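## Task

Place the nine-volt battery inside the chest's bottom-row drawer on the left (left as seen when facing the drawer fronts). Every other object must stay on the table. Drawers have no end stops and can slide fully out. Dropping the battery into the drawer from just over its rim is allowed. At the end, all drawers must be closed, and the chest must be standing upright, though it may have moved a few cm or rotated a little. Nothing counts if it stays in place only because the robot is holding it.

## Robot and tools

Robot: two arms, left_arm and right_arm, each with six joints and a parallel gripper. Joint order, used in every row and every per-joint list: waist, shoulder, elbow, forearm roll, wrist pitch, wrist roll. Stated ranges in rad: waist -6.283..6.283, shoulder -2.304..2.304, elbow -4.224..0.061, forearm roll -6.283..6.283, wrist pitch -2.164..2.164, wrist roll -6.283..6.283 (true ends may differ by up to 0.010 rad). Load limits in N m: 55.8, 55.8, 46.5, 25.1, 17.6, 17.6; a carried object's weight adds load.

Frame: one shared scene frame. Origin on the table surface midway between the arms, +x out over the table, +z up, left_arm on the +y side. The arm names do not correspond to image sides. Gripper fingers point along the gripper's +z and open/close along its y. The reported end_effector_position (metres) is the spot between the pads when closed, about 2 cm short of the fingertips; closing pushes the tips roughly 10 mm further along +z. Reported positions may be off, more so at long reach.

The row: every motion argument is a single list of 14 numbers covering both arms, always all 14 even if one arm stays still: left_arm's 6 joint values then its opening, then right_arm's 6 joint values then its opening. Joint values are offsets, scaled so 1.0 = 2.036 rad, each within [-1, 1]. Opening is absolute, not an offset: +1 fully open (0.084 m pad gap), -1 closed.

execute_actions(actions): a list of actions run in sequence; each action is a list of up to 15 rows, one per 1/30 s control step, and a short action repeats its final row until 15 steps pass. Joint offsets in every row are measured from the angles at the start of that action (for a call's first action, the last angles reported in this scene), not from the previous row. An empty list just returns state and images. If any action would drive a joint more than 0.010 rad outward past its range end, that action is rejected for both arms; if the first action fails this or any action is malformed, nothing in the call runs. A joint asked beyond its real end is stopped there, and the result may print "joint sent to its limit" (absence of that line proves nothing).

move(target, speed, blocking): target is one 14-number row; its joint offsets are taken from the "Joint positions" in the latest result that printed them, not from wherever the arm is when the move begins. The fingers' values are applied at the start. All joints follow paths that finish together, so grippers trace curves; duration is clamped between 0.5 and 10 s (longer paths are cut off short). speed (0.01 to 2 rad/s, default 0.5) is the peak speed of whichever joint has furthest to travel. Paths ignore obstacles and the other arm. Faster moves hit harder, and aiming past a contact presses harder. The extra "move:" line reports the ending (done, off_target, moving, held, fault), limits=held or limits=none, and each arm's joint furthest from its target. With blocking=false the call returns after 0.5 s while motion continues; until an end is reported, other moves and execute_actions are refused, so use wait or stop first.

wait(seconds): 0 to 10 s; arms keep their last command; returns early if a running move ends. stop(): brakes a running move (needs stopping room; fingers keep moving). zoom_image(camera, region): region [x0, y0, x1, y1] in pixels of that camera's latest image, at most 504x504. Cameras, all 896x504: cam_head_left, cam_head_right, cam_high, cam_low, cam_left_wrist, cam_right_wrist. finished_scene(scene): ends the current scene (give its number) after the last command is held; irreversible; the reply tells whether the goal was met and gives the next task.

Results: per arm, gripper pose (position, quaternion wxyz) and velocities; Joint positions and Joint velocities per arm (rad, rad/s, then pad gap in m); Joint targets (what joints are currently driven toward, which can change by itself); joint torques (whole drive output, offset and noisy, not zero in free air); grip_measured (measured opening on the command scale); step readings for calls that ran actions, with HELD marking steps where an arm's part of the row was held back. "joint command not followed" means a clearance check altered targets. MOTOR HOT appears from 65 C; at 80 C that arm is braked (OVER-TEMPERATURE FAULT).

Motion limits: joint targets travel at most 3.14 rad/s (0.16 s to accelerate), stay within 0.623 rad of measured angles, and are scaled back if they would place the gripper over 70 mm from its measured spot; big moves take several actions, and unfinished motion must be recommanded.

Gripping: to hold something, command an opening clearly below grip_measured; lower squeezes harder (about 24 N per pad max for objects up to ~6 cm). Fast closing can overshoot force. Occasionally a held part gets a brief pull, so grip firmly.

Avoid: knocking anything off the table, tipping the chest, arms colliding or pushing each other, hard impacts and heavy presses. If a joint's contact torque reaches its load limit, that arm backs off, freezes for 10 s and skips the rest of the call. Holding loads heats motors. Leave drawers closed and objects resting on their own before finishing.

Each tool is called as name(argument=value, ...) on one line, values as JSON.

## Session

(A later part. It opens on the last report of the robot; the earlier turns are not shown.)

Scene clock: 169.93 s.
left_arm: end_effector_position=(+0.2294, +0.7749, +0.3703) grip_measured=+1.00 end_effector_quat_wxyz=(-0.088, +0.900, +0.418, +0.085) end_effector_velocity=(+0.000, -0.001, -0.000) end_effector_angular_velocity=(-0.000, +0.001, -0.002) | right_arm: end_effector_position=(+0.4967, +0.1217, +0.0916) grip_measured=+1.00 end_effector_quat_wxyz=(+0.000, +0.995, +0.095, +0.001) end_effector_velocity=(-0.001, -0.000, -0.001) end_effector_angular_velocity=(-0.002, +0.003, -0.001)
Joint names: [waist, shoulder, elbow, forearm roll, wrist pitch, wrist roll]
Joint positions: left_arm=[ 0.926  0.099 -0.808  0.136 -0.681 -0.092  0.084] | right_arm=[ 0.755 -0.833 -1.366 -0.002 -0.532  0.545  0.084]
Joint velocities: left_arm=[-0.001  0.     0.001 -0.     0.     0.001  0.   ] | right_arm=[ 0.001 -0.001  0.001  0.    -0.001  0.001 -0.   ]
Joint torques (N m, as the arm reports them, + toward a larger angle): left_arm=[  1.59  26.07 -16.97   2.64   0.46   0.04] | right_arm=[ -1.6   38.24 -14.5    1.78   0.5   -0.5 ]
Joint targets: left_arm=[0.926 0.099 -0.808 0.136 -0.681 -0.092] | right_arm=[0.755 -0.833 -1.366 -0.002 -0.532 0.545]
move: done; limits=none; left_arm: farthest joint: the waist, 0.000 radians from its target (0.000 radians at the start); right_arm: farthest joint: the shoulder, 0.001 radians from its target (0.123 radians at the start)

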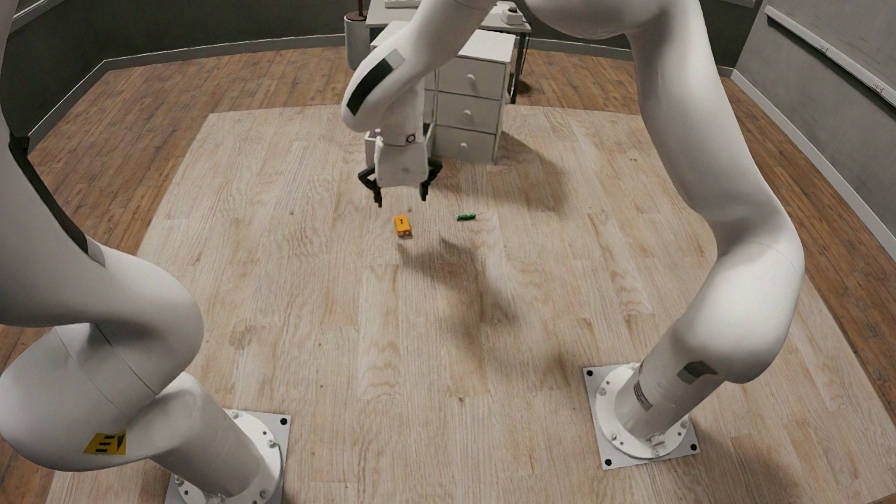

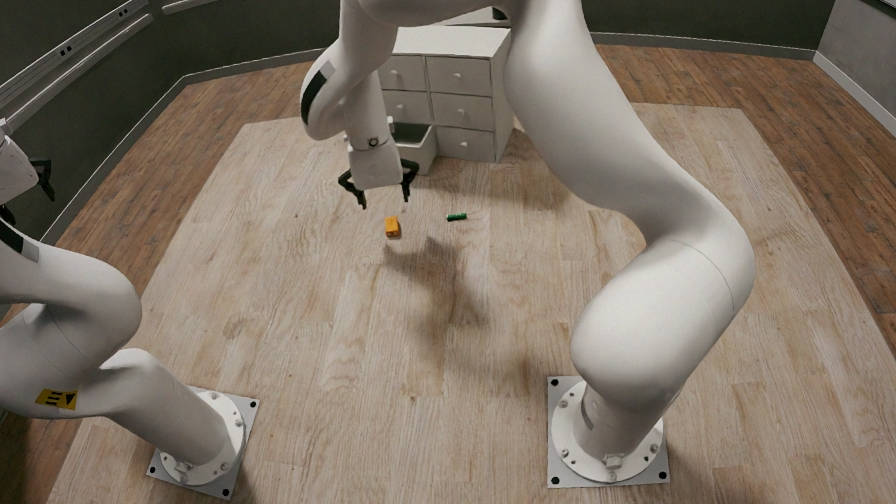

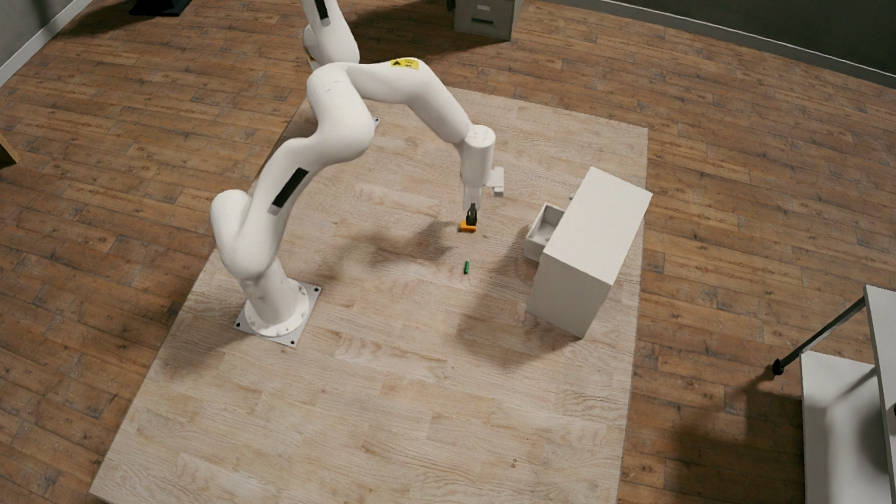

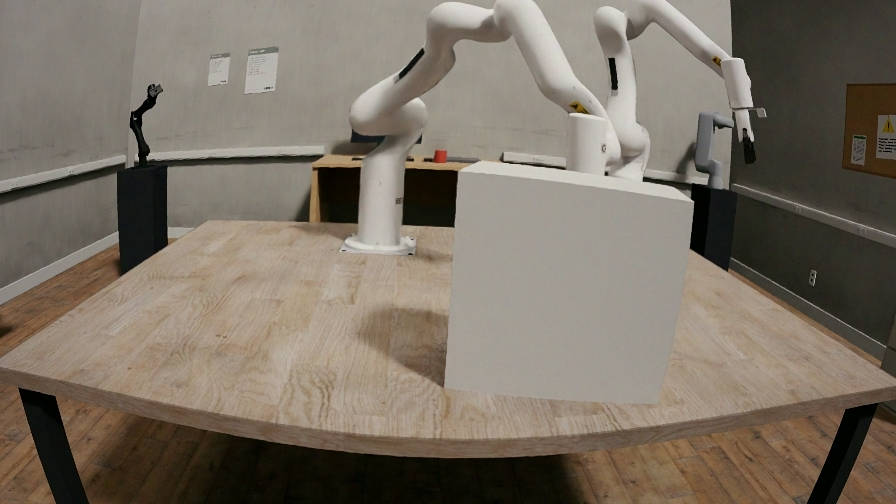

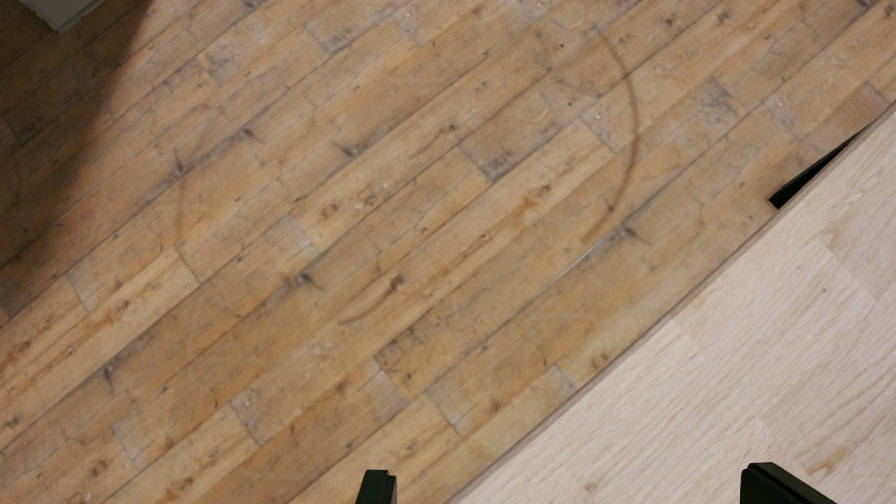

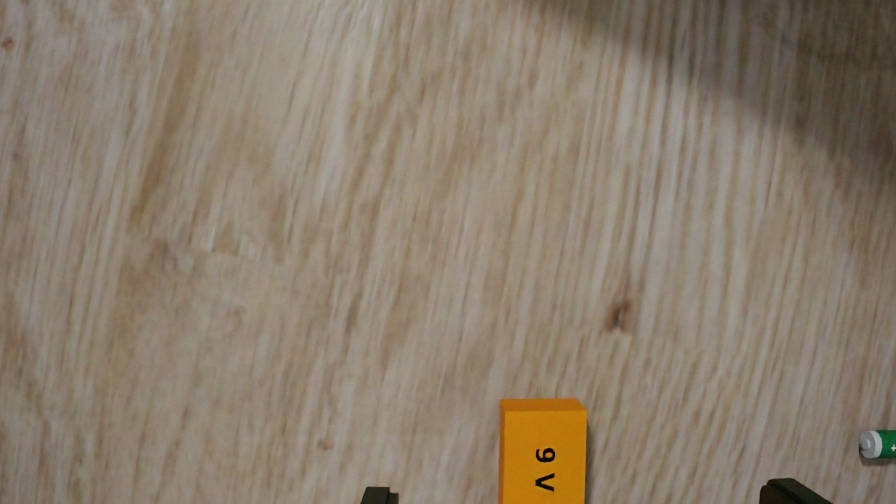

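move(target=[0,0,0,0,0,0,1,0,-0.06,-0.014,0,0.045,0,0.5], speed=0.2)

move(target=[0,0,0,0,0,0,1,0,0,0,0,0,0,-0.8])

Scene clock: 181.07 s.
left_arm: end_effector_position=(+0.2294, +0.7749, +0.3703) grip_measured=+1.00 end_effector_quat_wxyz=(-0.088, +0.900, +0.418, +0.085) end_effector_velocity=(+0.000, +0.001, +0.001) end_effector_angular_velocity=(+0.001, -0.000, -0.001) | right_arm: end_effector_position=(+0.4973, +0.1224, +0.0238) grip_measured=+0.49 end_effector_quat_wxyz=(+0.000, +0.995, +0.095, +0.000) end_effector_velocity=(-0.002, -0.000, -0.002) end_effector_angular_velocity=(-0.002, +0.002, +0.001)
Joint names: [waist, shoulder, elbow, forearm roll, wrist pitch, wrist roll]
Joint positions: left_arm=[ 0.926  0.099 -0.808  0.136 -0.681 -0.092  0.084] | right_arm=[ 0.755 -0.954 -1.395 -0.002 -0.441  0.545  0.065]
Joint velocities: left_arm=[ 0.    -0.001 -0.002  0.001 -0.     0.001  0.   ] | right_arm=[ 0.002 -0.002  0.001  0.     0.     0.     0.   ]
Joint torques (N m, as the arm reports them, + toward a larger angle): left_arm=[ -0.46  28.59 -17.15   1.27   0.66   0.2 ] | right_arm=[  1.11  42.25 -13.48   0.57   0.18  -0.35]
Joint targets: left_arm=[0.926 0.099 -0.808 0.136 -0.681 -0.092] | right_arm=[0.755 -0.955 -1.395 -0.002 -0.441 0.545]
move: done; limits=none; left_arm: farthest joint: the waist, 0.000 radians from its target (0.000 radians at the start); right_arm: farthest joint: the shoulder, 0.001 radians from its target (0.122 radians at the start)

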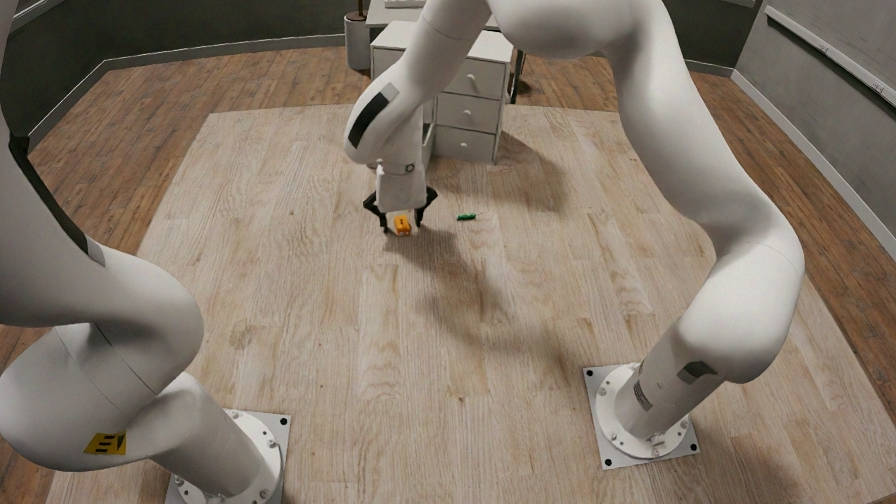

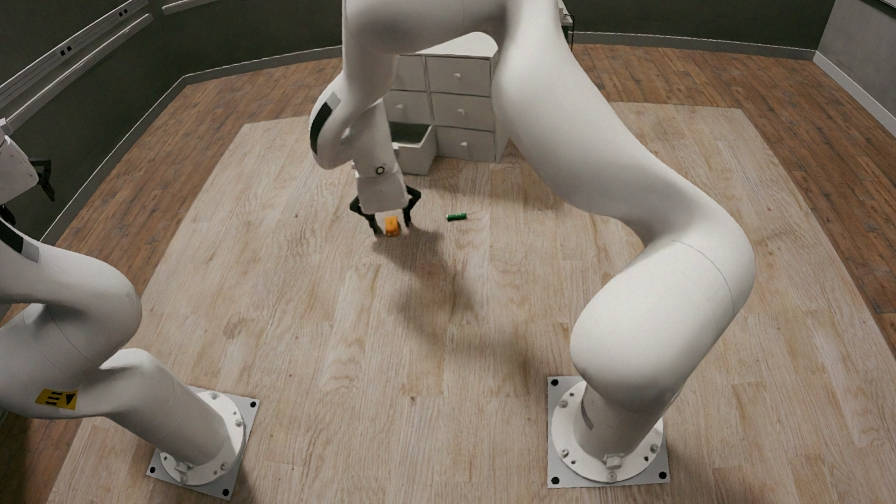

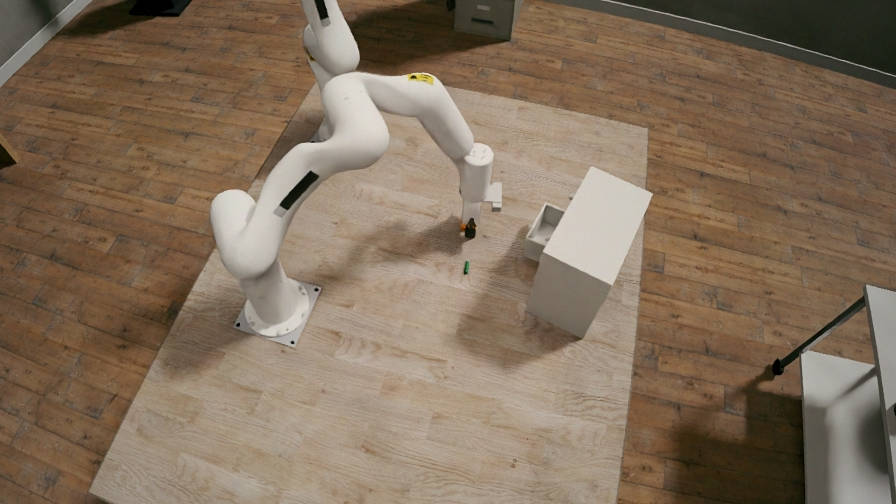

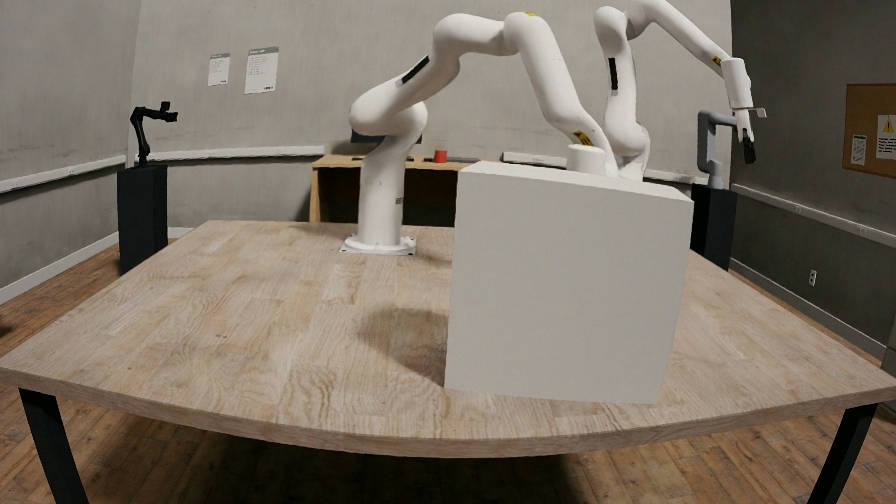

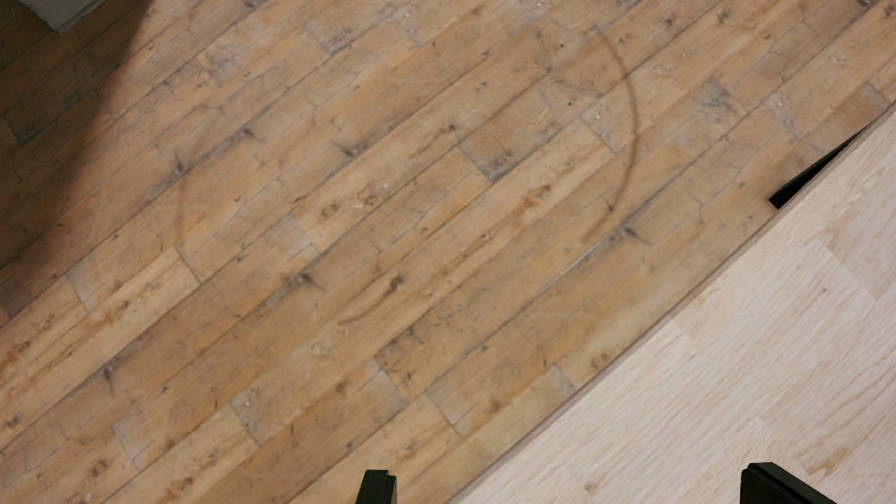

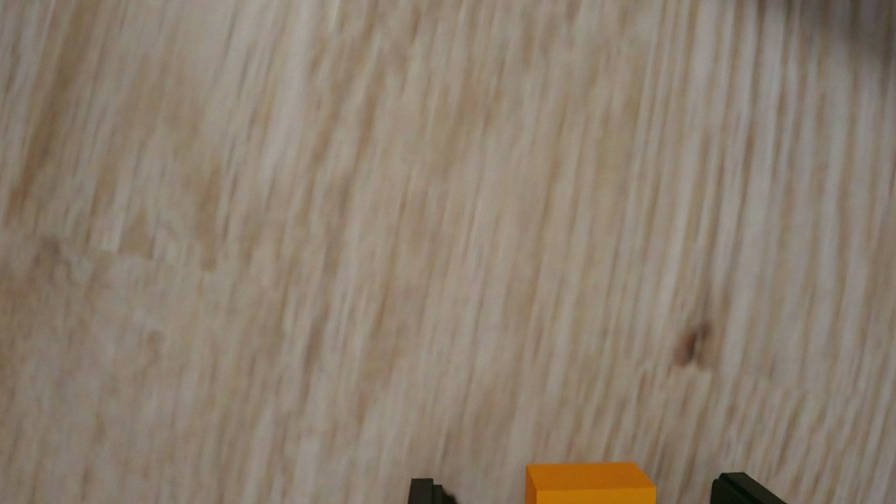

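Scene clock: 181.57 s.
left_arm: end_effector_position=(+0.2294, +0.7749, +0.3703) grip_measured=+1.00 end_effector_quat_wxyz=(-0.088, +0.900, +0.418, +0.085) end_effector_velocity=(+0.000, -0.000, +0.000) end_effector_angular_velocity=(+0.000, -0.001, -0.000) | right_arm: end_effector_position=(+0.4977, +0.1227, +0.0242) grip_measured=-0.41 end_effector_quat_wxyz=(+0.000, +0.995, +0.095, +0.001) end_effector_velocity=(+0.000, -0.001, -0.000) end_effector_angular_velocity=(-0.000, +0.000, -0.001)
Joint names: [waist, shoulder, elbow, forearm roll, wrist pitch, wrist roll]
Joint positions: left_arm=[ 0.926  0.099 -0.808  0.136 -0.681 -0.092  0.084] | right_arm=[ 0.755 -0.954 -1.396 -0.002 -0.441  0.545  0.026]
Joint velocities: left_arm=[-0.001  0.001  0.    -0.    -0.    -0.001 -0.   ] | right_arm=[-0.001 -0.     0.001  0.     0.001 -0.     0.   ]
Joint torques (N m, as the arm reports them, + toward a larger angle): left_arm=[  1.2   27.81 -15.79   2.93   0.78   0.17] | right_arm=[  0.06  37.56 -11.     0.48   0.13  -0.23]
Joint targets: left_arm=[0.926 0.099 -0.808 0.136 -0.681 -0.092] | right_arm=[0.755 -0.954 -1.395 -0.002 -0.441 0.545]
move: done; limits=none; left_arm: farthest joint: the waist, 0.000 radians from its target (0.000 radians at the start); right_arm: farthest joint: the elbow, 0.001 radians from its target (0.000 radians at the start)

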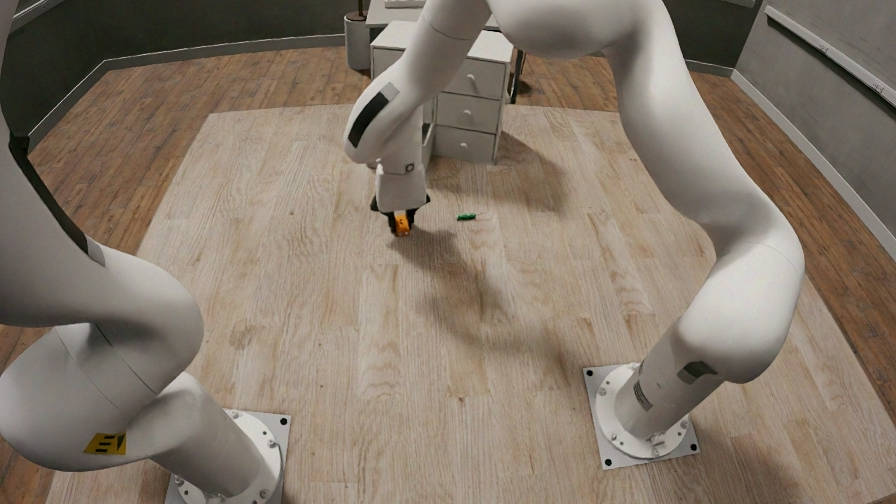

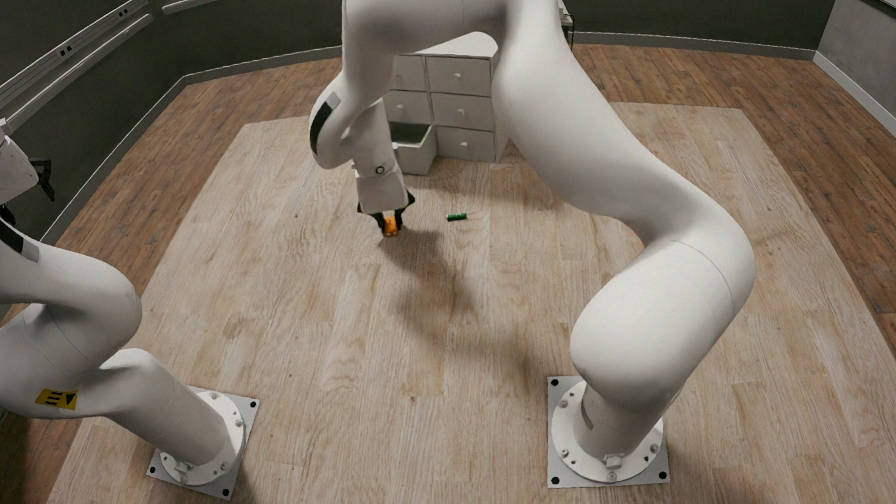

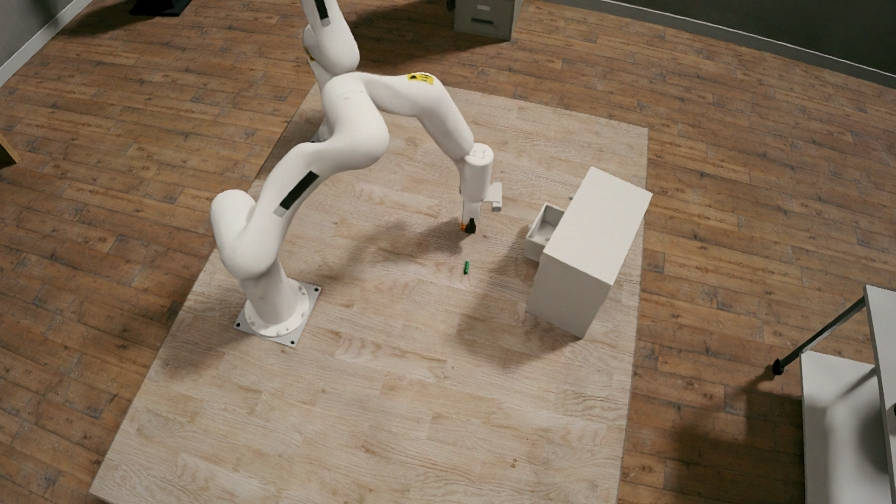

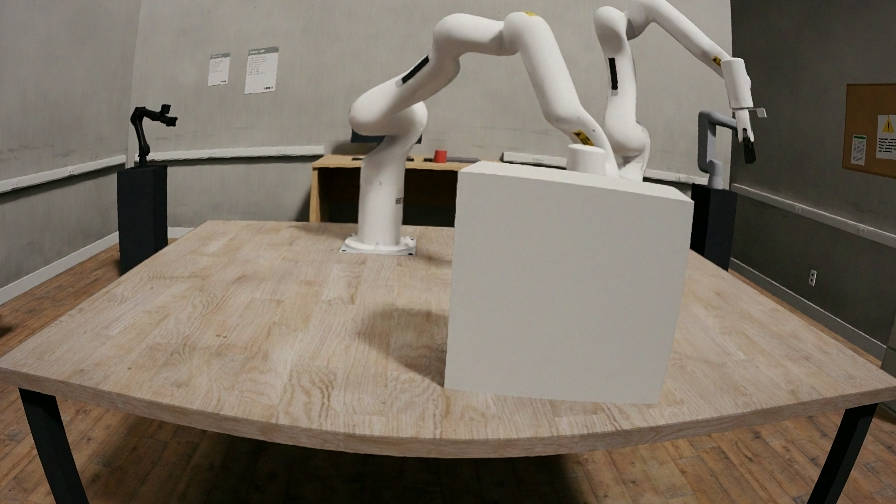

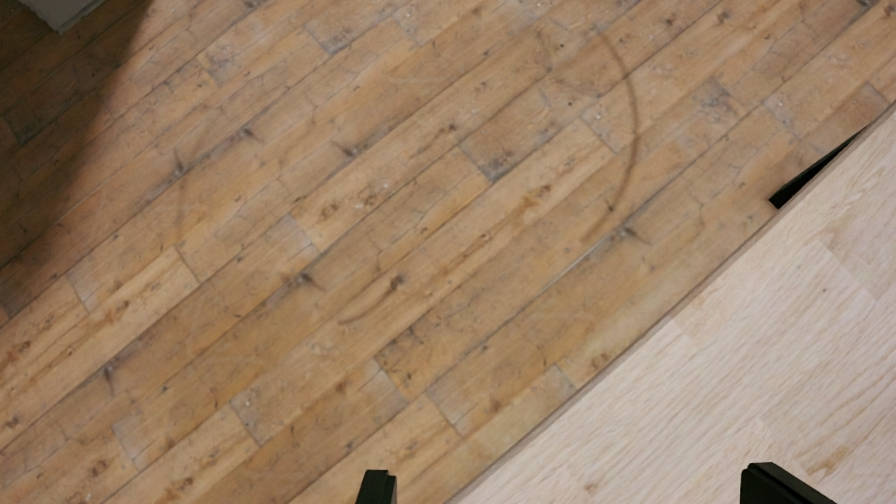

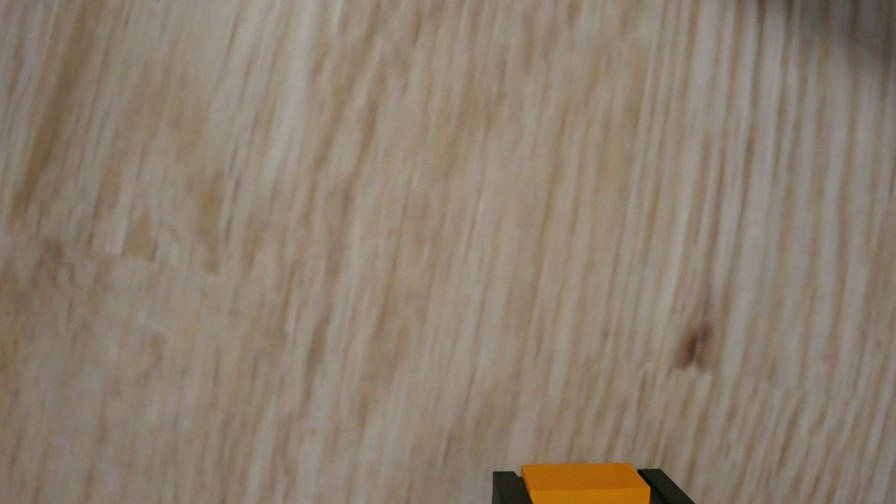

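move(target=[0,0,0,0,0,0,1,0,0.06,0.014,0,-0.045,0,-0.8], speed=0.3)

move(target=[0,0,0,0,0,0,1,-0.0535,0.0363,-0.0177,0,0.142,-0.734,-0.8], speed=0.6)

Scene clock: 192.80 s.
left_arm: end_effector_position=(+0.2294, +0.7749, +0.3703) grip_measured=+1.00 end_effector_quat_wxyz=(-0.088, +0.900, +0.418, +0.085) end_effector_velocity=(-0.001, -0.000, -0.001) end_effector_angular_velocity=(-0.001, +0.001, -0.001) | right_arm: end_effector_position=(+0.4969, +0.1220, +0.0919) grip_measured=-0.41 end_effector_quat_wxyz=(-0.000, +0.995, +0.095, +0.001) end_effector_velocity=(+0.002, +0.001, +0.003) end_effector_angular_velocity=(+0.003, -0.004, -0.002)
Joint names: [waist, shoulder, elbow, forearm roll, wrist pitch, wrist roll]
Joint positions: left_arm=[ 0.926  0.099 -0.808  0.136 -0.681 -0.092  0.084] | right_arm=[ 0.755 -0.832 -1.367 -0.002 -0.532  0.545  0.026]
Joint velocities: left_arm=[ 0.001  0.     0.001  0.    -0.     0.001  0.   ] | right_arm=[-0.001  0.003 -0.002  0.     0.     0.    -0.   ]
Joint torques (N m, as the arm reports them, + toward a larger angle): left_arm=[  0.19  26.56 -15.65   2.07   0.89   0.24] | right_arm=[  0.54  38.77 -15.97   0.48  -0.08  -0.35]
Joint targets: left_arm=[0.926 0.099 -0.808 0.136 -0.681 -0.092] | right_arm=[0.755 -0.832 -1.367 -0.002 -0.532 0.545]
move: done; limits=none; left_arm: farthest joint: the waist, 0.000 radians from its target (0.000 radians at the start); right_arm: farthest joint: the elbow, 0.001 radians from its target (0.028 radians at the start)

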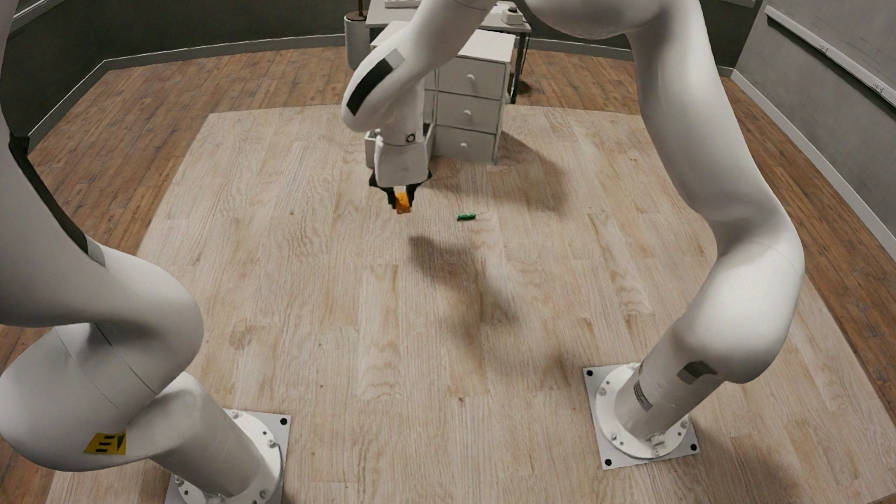

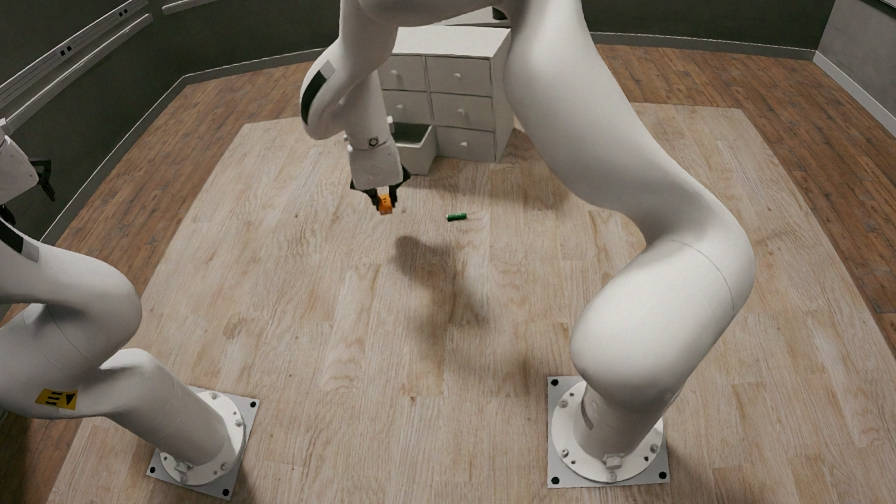

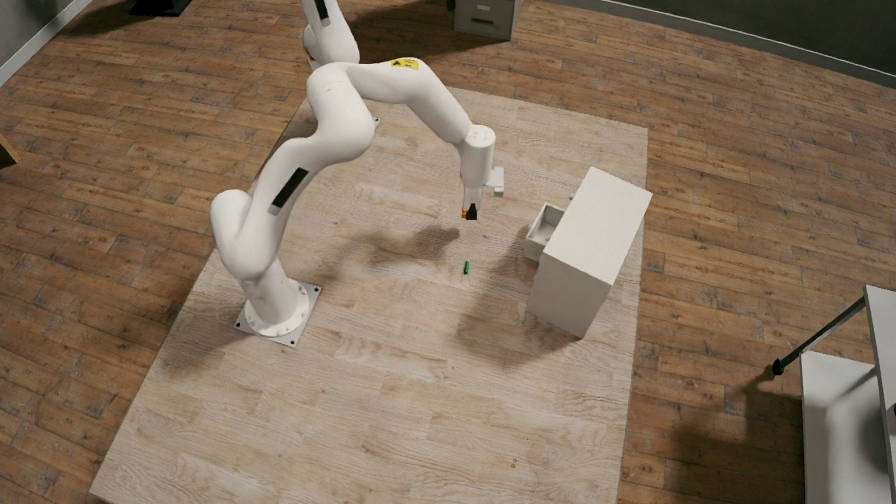

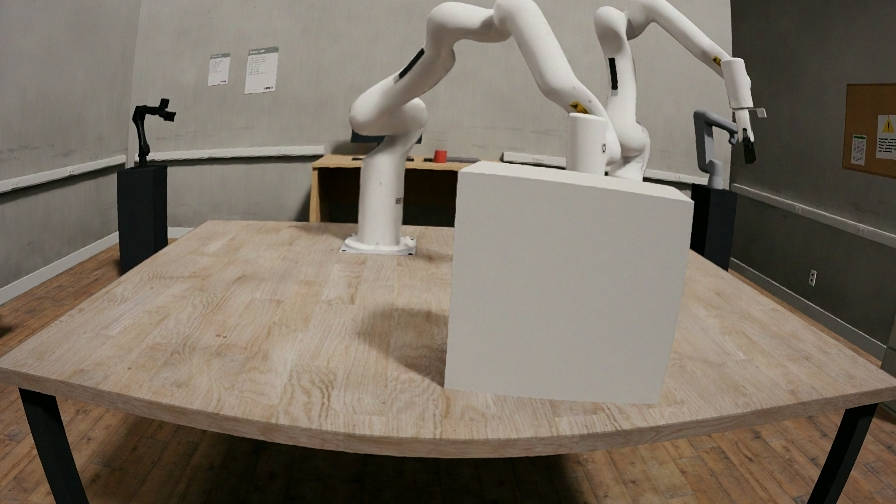

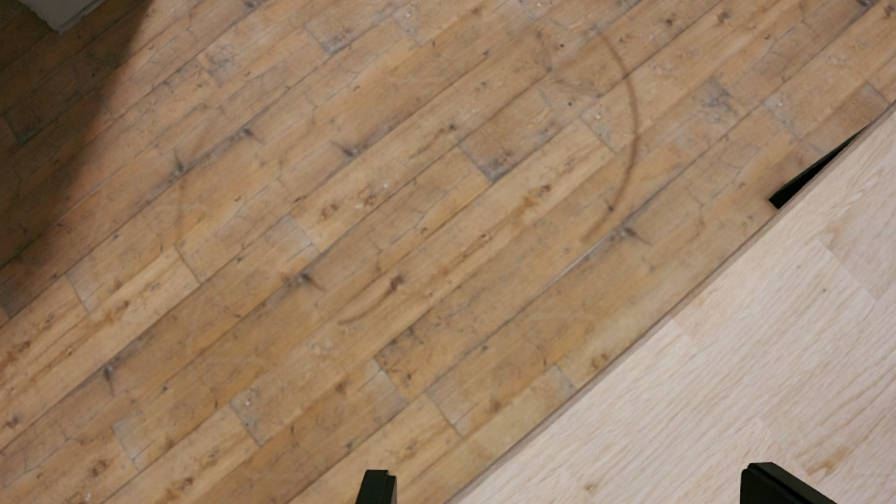

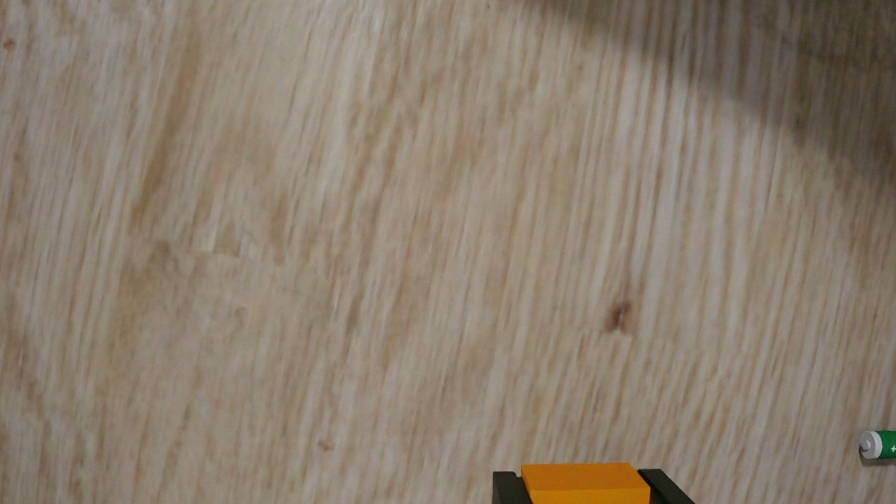

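Scene clock: 195.77 s.
left_arm: end_effector_position=(+0.2294, +0.7749, +0.3703) grip_measured=+1.00 end_effector_quat_wxyz=(-0.088, +0.900, +0.418, +0.085) end_effector_velocity=(-0.000, +0.000, +0.000) end_effector_angular_velocity=(+0.001, -0.000, +0.001) | right_arm: end_effector_position=(+0.6249, +0.1294, +0.1715) grip_measured=-0.41 end_effector_quat_wxyz=(+0.033, +0.691, +0.695, +0.197) end_effector_velocity=(-0.001, +0.001, +0.000) end_effector_angular_velocity=(-0.000, +0.000, +0.002)
Joint names: [waist, shoulder, elbow, forearm roll, wrist pitch, wrist roll]
Joint positions: left_arm=[ 0.926  0.099 -0.808  0.136 -0.681 -0.092  0.084] | right_arm=[ 0.646 -0.758 -1.403 -0.002 -0.243 -0.949  0.026]
Joint velocities: left_arm=[ 0.001  0.    -0.001  0.     0.     0.001 -0.   ] | right_arm=[ 0.001  0.    -0.     0.    -0.001 -0.001 -0.   ]
Joint torques (N m, as the arm reports them, + toward a larger angle): left_arm=[ -1.86  25.34 -17.38   2.8    0.68   0.1 ] | right_arm=[  2.76  35.82 -17.65   0.94   0.74  -0.23]
Joint targets: left_arm=[0.926 0.099 -0.808 0.136 -0.681 -0.092] | right_arm=[0.646 -0.758 -1.403 -0.002 -0.243 -0.949]
move: done; limits=none; left_arm: farthest joint: the waist, 0.000 radians from its target (0.000 radians at the start); right_arm: farthest joint: the waist, 0.000 radians from its target (0.109 radians at the start)

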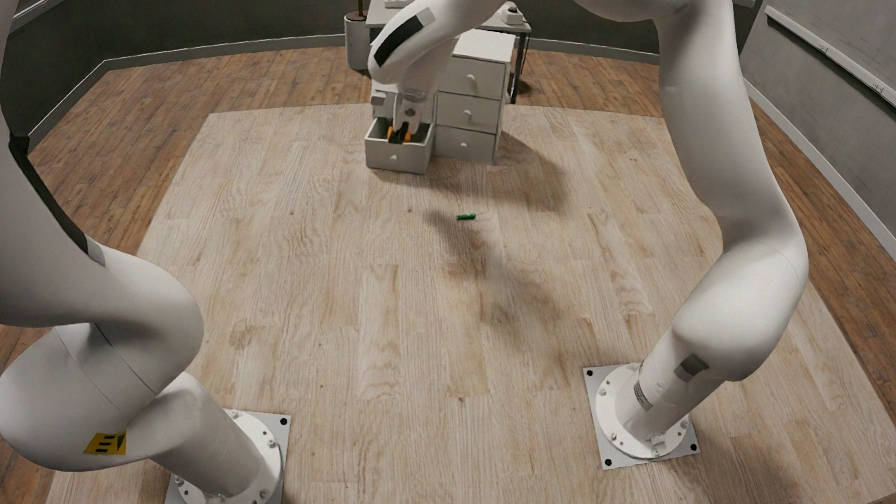

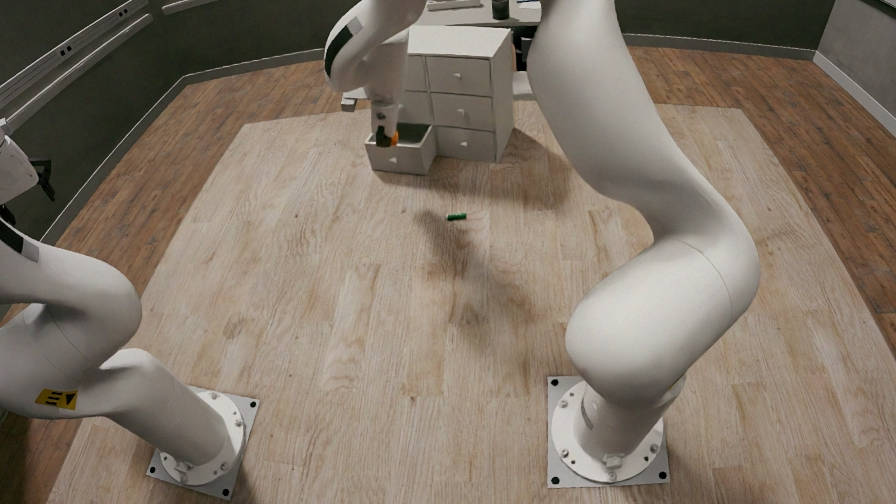

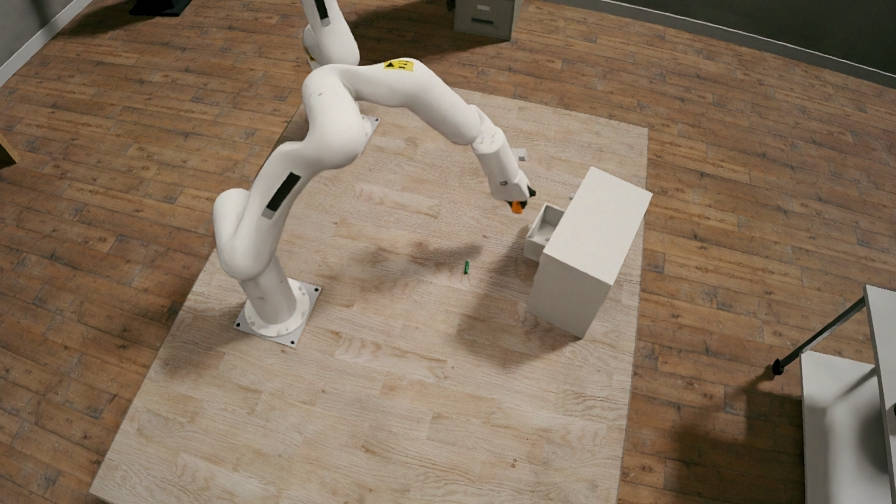

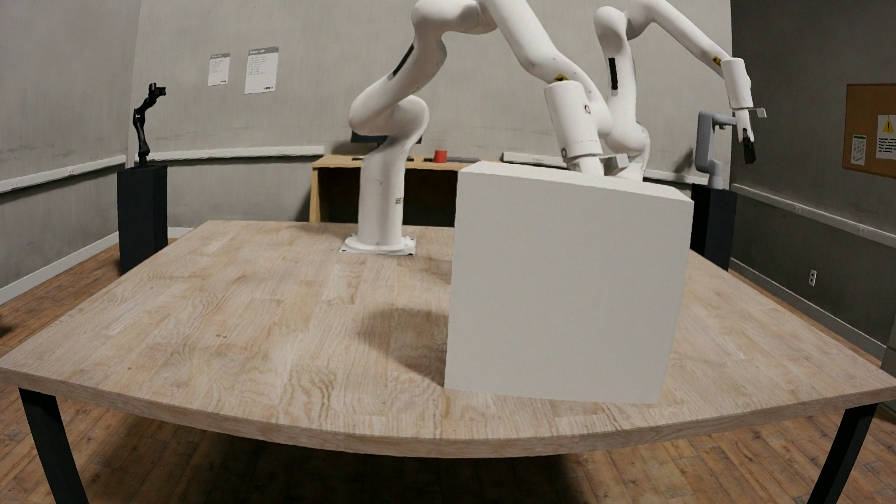

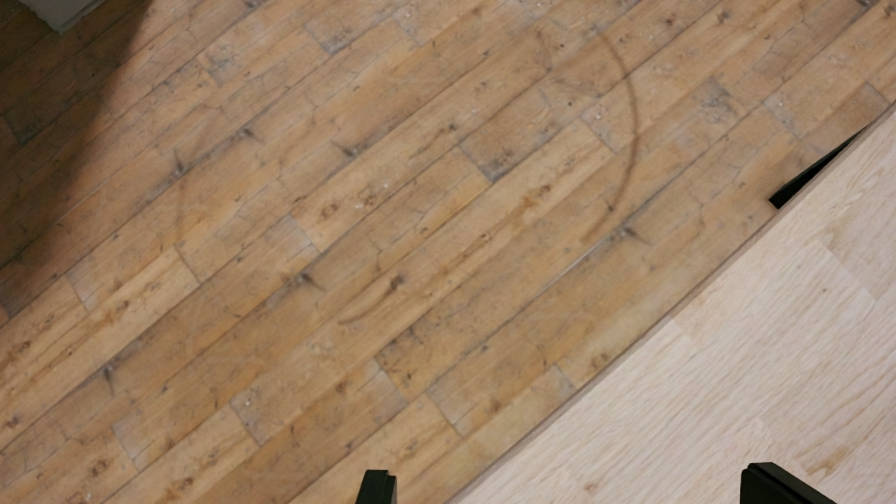

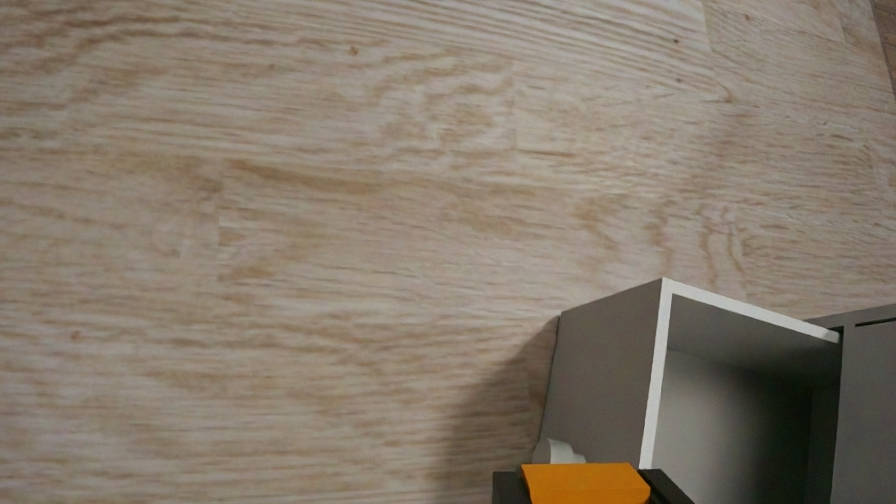

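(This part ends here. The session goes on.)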